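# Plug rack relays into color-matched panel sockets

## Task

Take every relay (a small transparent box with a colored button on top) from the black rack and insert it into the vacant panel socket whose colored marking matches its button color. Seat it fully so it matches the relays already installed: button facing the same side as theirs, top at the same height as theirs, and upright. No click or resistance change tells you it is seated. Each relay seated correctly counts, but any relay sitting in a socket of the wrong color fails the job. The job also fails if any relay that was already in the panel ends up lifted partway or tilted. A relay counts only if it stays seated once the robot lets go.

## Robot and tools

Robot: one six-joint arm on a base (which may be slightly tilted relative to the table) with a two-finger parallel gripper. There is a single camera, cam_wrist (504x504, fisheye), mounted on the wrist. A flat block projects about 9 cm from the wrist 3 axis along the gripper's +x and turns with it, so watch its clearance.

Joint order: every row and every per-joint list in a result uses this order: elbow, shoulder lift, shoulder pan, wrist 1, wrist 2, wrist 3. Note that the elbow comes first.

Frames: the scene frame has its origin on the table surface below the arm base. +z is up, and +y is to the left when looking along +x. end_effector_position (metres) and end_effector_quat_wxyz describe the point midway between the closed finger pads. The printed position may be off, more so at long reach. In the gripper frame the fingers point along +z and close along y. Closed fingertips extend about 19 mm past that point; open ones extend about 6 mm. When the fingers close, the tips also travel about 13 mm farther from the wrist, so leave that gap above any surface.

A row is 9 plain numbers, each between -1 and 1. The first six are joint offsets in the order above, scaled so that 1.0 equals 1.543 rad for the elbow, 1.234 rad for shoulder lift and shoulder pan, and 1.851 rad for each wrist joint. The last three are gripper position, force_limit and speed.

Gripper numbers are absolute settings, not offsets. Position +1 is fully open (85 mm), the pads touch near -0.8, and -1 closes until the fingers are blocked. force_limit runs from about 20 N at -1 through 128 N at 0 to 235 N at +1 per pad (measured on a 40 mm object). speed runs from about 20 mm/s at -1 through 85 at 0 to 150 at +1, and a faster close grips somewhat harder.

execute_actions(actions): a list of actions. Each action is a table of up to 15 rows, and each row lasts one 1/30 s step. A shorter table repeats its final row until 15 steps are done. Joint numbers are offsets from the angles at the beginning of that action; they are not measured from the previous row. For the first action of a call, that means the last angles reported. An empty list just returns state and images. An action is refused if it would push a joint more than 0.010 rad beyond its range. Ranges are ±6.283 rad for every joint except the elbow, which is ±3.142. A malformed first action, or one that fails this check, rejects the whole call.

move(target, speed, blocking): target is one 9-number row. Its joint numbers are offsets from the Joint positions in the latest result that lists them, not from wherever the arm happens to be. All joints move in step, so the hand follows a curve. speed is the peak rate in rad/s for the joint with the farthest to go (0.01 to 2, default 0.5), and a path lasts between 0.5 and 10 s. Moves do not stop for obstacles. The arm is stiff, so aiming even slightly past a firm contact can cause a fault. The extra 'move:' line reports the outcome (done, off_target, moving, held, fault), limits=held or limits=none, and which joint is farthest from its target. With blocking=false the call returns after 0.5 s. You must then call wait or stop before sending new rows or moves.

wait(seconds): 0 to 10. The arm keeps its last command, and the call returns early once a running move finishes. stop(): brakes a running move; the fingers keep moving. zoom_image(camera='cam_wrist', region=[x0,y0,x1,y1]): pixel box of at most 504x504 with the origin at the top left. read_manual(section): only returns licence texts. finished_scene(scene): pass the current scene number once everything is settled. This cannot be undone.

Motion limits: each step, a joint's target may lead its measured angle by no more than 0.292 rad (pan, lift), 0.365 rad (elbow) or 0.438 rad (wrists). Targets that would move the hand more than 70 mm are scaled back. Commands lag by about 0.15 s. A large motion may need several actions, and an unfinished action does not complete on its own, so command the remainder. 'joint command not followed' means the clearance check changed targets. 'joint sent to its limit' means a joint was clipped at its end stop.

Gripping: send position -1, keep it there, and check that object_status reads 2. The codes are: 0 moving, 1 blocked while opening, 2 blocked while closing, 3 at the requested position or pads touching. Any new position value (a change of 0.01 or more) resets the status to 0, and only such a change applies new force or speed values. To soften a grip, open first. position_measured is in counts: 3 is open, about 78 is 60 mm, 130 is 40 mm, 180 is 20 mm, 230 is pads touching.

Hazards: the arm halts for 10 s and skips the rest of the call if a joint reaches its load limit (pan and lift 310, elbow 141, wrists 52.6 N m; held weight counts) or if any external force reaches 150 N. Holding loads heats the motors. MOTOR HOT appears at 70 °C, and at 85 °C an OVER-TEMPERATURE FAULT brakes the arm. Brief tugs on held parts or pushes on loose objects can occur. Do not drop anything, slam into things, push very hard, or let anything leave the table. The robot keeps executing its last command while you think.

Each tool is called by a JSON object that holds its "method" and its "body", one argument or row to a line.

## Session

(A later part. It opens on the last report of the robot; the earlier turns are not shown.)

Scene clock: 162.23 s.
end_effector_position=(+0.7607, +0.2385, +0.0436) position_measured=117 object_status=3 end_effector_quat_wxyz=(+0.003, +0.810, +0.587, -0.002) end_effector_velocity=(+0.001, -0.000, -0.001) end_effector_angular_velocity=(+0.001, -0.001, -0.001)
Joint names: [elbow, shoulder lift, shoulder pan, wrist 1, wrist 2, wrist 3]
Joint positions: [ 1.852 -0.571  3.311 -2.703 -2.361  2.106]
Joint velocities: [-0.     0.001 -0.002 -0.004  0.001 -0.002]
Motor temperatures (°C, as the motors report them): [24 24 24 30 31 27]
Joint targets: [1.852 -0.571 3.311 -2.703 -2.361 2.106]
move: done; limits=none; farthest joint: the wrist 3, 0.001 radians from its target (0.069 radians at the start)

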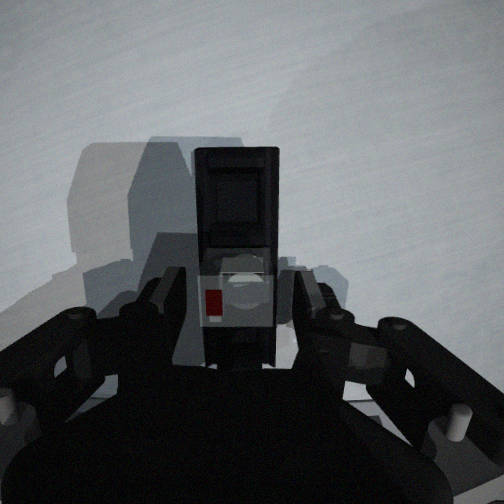

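{"method": "move", "body": {
  "target": [0.0022,-0.0017,-0.0004,-0.001,0,-0.0003,0.1,-0.75,-0.5],
  "speed": 0.02
}}

{"method": "move", "body": {
  "target": [0,0,0,0,0,0,-1,-0.75,-0.8]
}}

{"method": "move", "body": {
  "target": [-0.006,-0.05,0.0375,0.061,0.006,0.034,-1,-0.75,-0.8],
  "speed": 0.1
}}

{"method": "move", "body": {
  "target": [0.011,-0.0705,0.022,0.053,0.004,-1,-1,-0.75,-0.8],
  "speed": 1.2
}}

{"method": "move", "body": {
  "target": [0.2356,-0.3,-0.205,-0.1356,-0.0157,-0.873,-1,-0.75,-0.8],
  "speed": 1.0
}}

Scene clock: 166.50 s.
end_effector_position=(+0.7596, +0.2374, +0.0438) position_measured=117 object_status=3 end_effector_quat_wxyz=(+0.003, +0.810, +0.587, -0.002) end_effector_velocity=(-0.001, -0.000, +0.000) end_effector_angular_velocity=(+0.000, +0.000, +0.000)
Joint names: [elbow, shoulder lift, shoulder pan, wrist 1, wrist 2, wrist 3]
Joint positions: [ 1.855 -0.573  3.31  -2.705 -2.361  2.106]
Joint velocities: [ 0.002 -0.001 -0.    -0.001  0.     0.   ]
Motor temperatures (°C, as the motors report them): [24 24 24 30 31 27]
Joint targets: [1.855 -0.573 3.310 -2.705 -2.361 2.106]
move: done; limits=none; farthest joint: the shoulder pan, 0.000 radians from its target (0.000 radians at the start)

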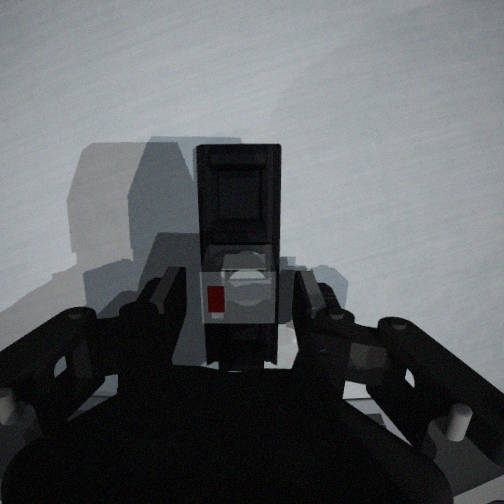

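Scene clock: 167.30 s.
end_effector_position=(+0.7595, +0.2374, +0.0439) position_measured=163 object_status=0 end_effector_quat_wxyz=(+0.003, +0.810, +0.587, -0.002) end_effector_velocity=(+0.000, +0.000, +0.000) end_effector_angular_velocity=(+0.001, -0.001, +0.002)
Joint names: [elbow, shoulder lift, shoulder pan, wrist 1, wrist 2, wrist 3]
Joint positions: [ 1.855 -0.573  3.31  -2.705 -2.361  2.106]
Joint velocities: [ 0.     0.     0.    -0.001  0.001 -0.002]
Motor temperatures (°C, as the motors report them): [24 24 24 30 31 27]
Joint targets: [1.855 -0.573 3.310 -2.705 -2.361 2.106]
move: done; limits=none; farthest joint: the shoulder pan, 0.000 radians from its target (0.000 radians at the start)

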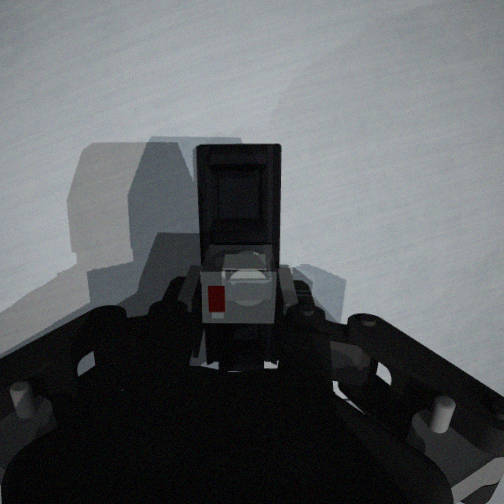

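Scene clock: 168.90 s.
end_effector_position=(+0.7615, +0.2372, +0.0983) position_measured=163 object_status=2 end_effector_quat_wxyz=(+0.002, +0.810, +0.586, -0.000) end_effector_velocity=(+0.000, -0.000, +0.002) end_effector_angular_velocity=(+0.000, -0.000, -0.001)
Joint names: [elbow, shoulder lift, shoulder pan, wrist 1, wrist 2, wrist 3]
Joint positions: [ 1.846 -0.634  3.356 -2.592 -2.35   2.168]
Joint velocities: [-0.    -0.002  0.001  0.003  0.001  0.003]
Motor temperatures (°C, as the motors report them): [24 24 24 30 31 27]
Joint targets: [1.846 -0.634 3.357 -2.592 -2.349 2.169]
move: done; limits=none; farthest joint: the wrist 3, 0.001 radians from its target (0.063 radians at the start)

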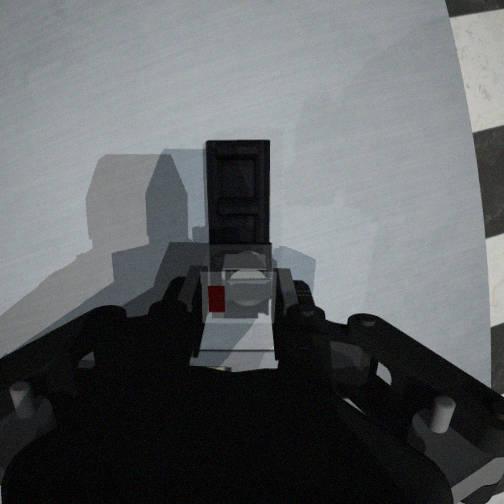

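Scene clock: 171.33 s.
end_effector_position=(+0.7546, +0.2140, +0.1511) position_measured=163 object_status=2 end_effector_quat_wxyz=(-0.000, -0.000, +1.000, -0.001) end_effector_velocity=(-0.001, +0.000, -0.000) end_effector_angular_velocity=(-0.000, +0.001, +0.002)
Joint names: [elbow, shoulder lift, shoulder pan, wrist 1, wrist 2, wrist 3]
Joint positions: [ 1.863 -0.721  3.384 -2.494 -2.342  0.317]
Joint velocities: [ 0.001 -0.     0.    -0.    -0.    -0.001]
Motor temperatures (°C, as the motors report them): [24 24 24 30 31 27]
Joint targets: [1.863 -0.721 3.384 -2.494 -2.342 0.317]
move: done; limits=none; farthest joint: the wrist 3, 0.001 radians from its target (1.852 radians at the start)

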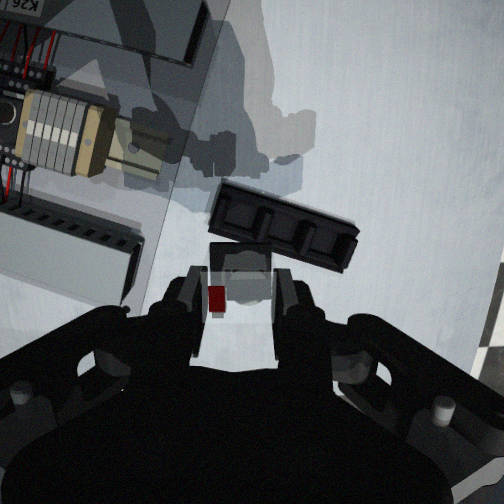

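Scene clock: 173.80 s.
end_effector_position=(+0.6499, -0.0475, +0.1324) position_measured=163 object_status=2 end_effector_quat_wxyz=(-0.001, -0.588, +0.809, -0.004) end_effector_velocity=(-0.001, -0.000, -0.000) end_effector_angular_velocity=(-0.000, +0.000, +0.002)
Joint names: [elbow, shoulder lift, shoulder pan, wrist 1, wrist 2, wrist 3]
Joint positions: [ 2.226 -1.091  3.131 -2.745 -2.371 -1.299]
Joint velocities: [ 0.001 -0.    -0.    -0.001 -0.    -0.002]
Motor temperatures (°C, as the motors report them): [24 24 24 30 31 27]
Joint targets: [2.226 -1.092 3.131 -2.745 -2.371 -1.299]
move: done; limits=none; farthest joint: the wrist 3, 0.001 radians from its target (1.617 radians at the start)

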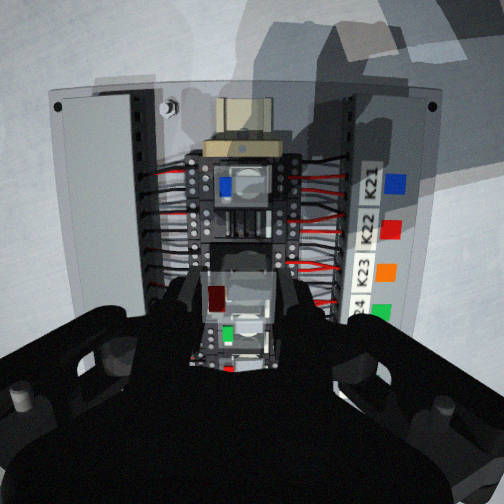

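{"method": "move", "body": {
  "target": [0.011,0.0673,-0.0555,-0.0916,0.0005,-0.0513,-1,-0.75,-0.8],
  "speed": 0.08
}}

Scene clock: 179.27 s.
end_effector_position=(+0.6496, -0.0517, +0.0741) position_measured=163 object_status=2 end_effector_quat_wxyz=(-0.002, -0.587, +0.810, -0.005) end_effector_velocity=(+0.000, -0.000, -0.001) end_effector_angular_velocity=(-0.001, -0.001, -0.001)
Joint names: [elbow, shoulder lift, shoulder pan, wrist 1, wrist 2, wrist 3]
Joint positions: [ 2.243 -1.009  3.062 -2.914 -2.37  -1.393]
Joint velocities: [-0.     0.001 -0.001 -0.003 -0.001 -0.001]
Motor temperatures (°C, as the motors report them): [24 24 24 30 31 27]
Joint targets: [2.243 -1.008 3.062 -2.915 -2.370 -1.394]
move: done; limits=none; farthest joint: the shoulder lift, 0.001 radians from its target (0.084 radians at the start)

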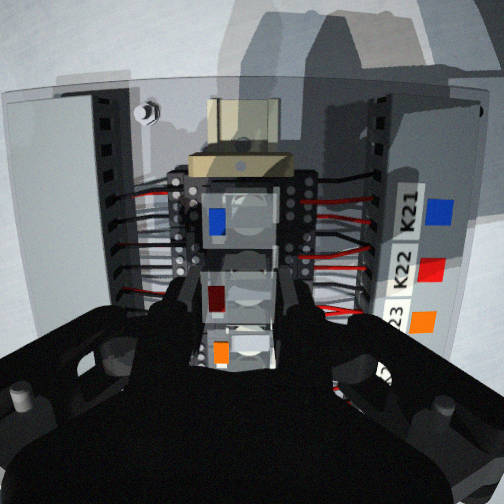

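{"method": "move", "body": {
  "target": [0.0005,0.0007,0.0009,-0.0002,0,0.0008,-1,-0.75,-0.8],
  "speed": 0.02
}}

{"method": "move", "body": {
  "target": [0.0007,0.0087,-0.006,-0.0107,0.0002,-0.0058,-1,-0.75,-0.8],
  "speed": 0.01
}}

Scene clock: 183.20 s.
end_effector_position=(+0.6490, -0.0507, +0.0741) position_measured=163 object_status=2 end_effector_quat_wxyz=(-0.002, -0.587, +0.810, -0.005) end_effector_velocity=(+0.001, +0.001, +0.001) end_effector_angular_velocity=(+0.001, -0.002, +0.002)
Joint names: [elbow, shoulder lift, shoulder pan, wrist 1, wrist 2, wrist 3]
Joint positions: [ 2.244 -1.008  3.063 -2.915 -2.37  -1.392]
Joint velocities: [-0.001  0.     0.001  0.     0.001 -0.002]
Motor temperatures (°C, as the motors report them): [24 24 24 30 31 27]
Joint targets: [2.244 -1.008 3.063 -2.915 -2.370 -1.392]
move: done; limits=none; farthest joint: the wrist 3, 0.001 radians from its target (0.002 radians at the start)

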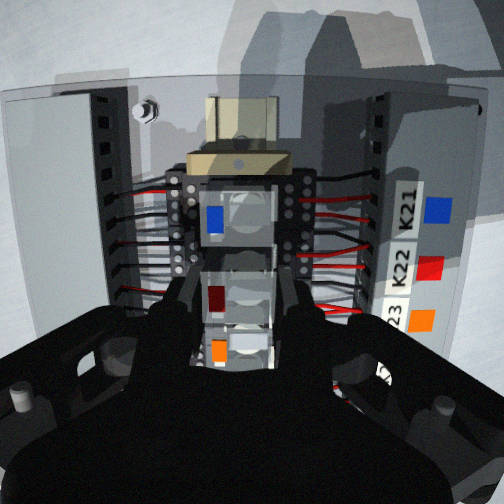

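Scene clock: 185.40 s.
end_effector_position=(+0.6490, -0.0507, +0.0675) position_measured=163 object_status=2 end_effector_quat_wxyz=(-0.002, -0.587, +0.810, -0.005) end_effector_velocity=(-0.000, -0.001, -0.001) end_effector_angular_velocity=(-0.001, -0.000, -0.002)
Joint names: [elbow, shoulder lift, shoulder pan, wrist 1, wrist 2, wrist 3]
Joint positions: [ 2.245 -0.997  3.056 -2.934 -2.37  -1.403]
Joint velocities: [ 0.     0.001 -0.001 -0.003 -0.001 -0.001]
Motor temperatures (°C, as the motors report them): [24 24 24 30 31 27]
Joint targets: [2.245 -0.997 3.056 -2.935 -2.370 -1.403]
move: done; limits=none; farthest joint: the wrist 1, 0.001 radians from its target (0.020 radians at the start)

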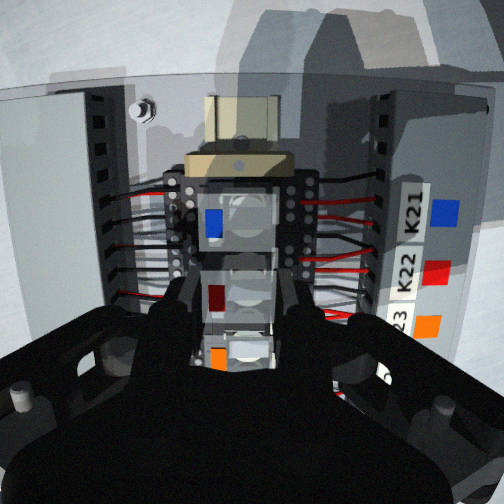

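{"method": "move", "body": {
  "target": [0.0007,0.008,-0.0055,-0.0099,0.0002,-0.0053,-1,-0.75,-0.8],
  "speed": 0.01
}}

{"method": "move", "body": {
  "target": [0,0,0,0,0,0,-0.05,-0.75,-0.5]
}}

{"method": "move", "body": {
  "target": [-0.011,-0.086,0.067,0.113,-0.002,0.063,-0.05,-0.75,-0.5],
  "speed": 0.15
}}

{"method": "finished_scene", "body": {
  "scene": 1
}}

Scene clock: 189.43 s.
end_effector_position=(+0.6489, -0.0508, +0.0615) position_measured=163 object_status=2 end_effector_quat_wxyz=(-0.002, -0.587, +0.810, -0.006) end_effector_velocity=(-0.000, +0.001, -0.000) end_effector_angular_velocity=(-0.000, -0.000, +0.001)
Joint names: [elbow, shoulder lift, shoulder pan, wrist 1, wrist 2, wrist 3]
Joint positions: [ 2.246 -0.987  3.049 -2.952 -2.37  -1.412]
Joint velocities: [ 0.001  0.001  0.    -0.002 -0.    -0.001]
Motor temperatures (°C, as the motors report them): [24 24 24 30 31 27]
Joint targets: [2.246 -0.987 3.049 -2.953 -2.370 -1.412]
move: done; limits=none; farthest joint: the shoulder pan, 0.000 radians from its target (0.007 radians at the start)

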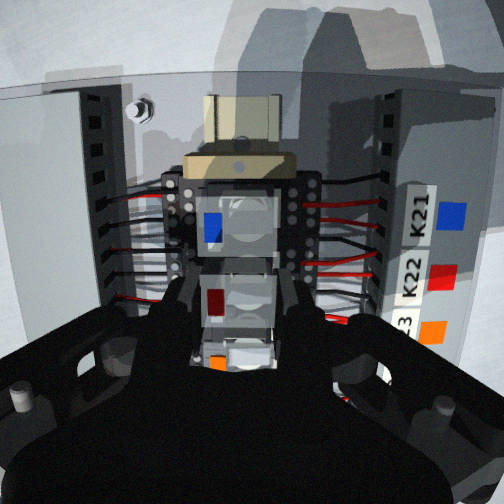

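Scene clock: 190.00 s.
end_effector_position=(+0.6488, -0.0508, +0.0615) position_measured=135 object_status=0 end_effector_quat_wxyz=(-0.002, -0.587, +0.810, -0.006) end_effector_velocity=(+0.000, +0.000, +0.000) end_effector_angular_velocity=(+0.001, -0.000, -0.003)
Joint names: [elbow, shoulder lift, shoulder pan, wrist 1, wrist 2, wrist 3]
Joint positions: [ 2.246 -0.987  3.049 -2.952 -2.37  -1.412]
Joint velocities: [ 0.    -0.     0.     0.     0.001  0.003]
Motor temperatures (°C, as the motors report them): [24 24 24 30 31 27]
Joint targets: [2.246 -0.987 3.049 -2.952 -2.370 -1.412]
move: done; limits=none; farthest joint: the shoulder pan, 0.000 radians from its target (0.000 radians at the start)

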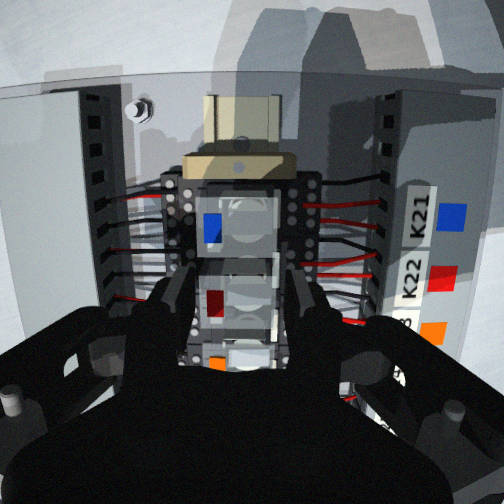

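Scene clock: 191.90 s.
end_effector_position=(+0.6479, -0.0475, +0.1330) position_measured=135 object_status=3 end_effector_quat_wxyz=(-0.002, -0.588, +0.809, -0.004) end_effector_velocity=(-0.000, +0.001, +0.001) end_effector_angular_velocity=(+0.002, -0.000, +0.001)
Joint names: [elbow, shoulder lift, shoulder pan, wrist 1, wrist 2, wrist 3]
Joint positions: [ 2.229 -1.093  3.132 -2.744 -2.373 -1.296]
Joint velocities: [ 0.    -0.002  0.002  0.003  0.002  0.001]
Motor temperatures (°C, as the motors report them): [24 24 24 30 31 27]
Joint targets: [2.229 -1.094 3.132 -2.743 -2.373 -1.296]
move: done; limits=none; farthest joint: the wrist 1, 0.001 radians from its target (0.210 radians at the start)

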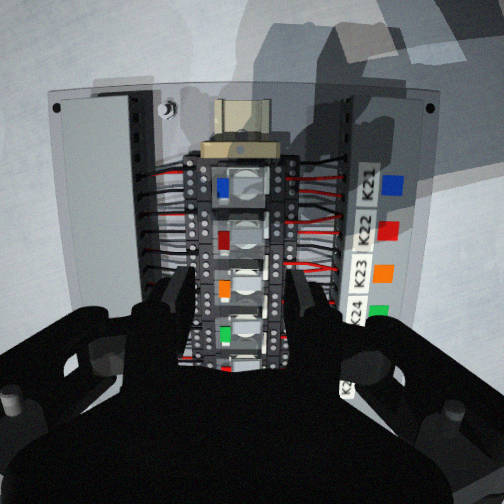

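The scene is finished: the task was done.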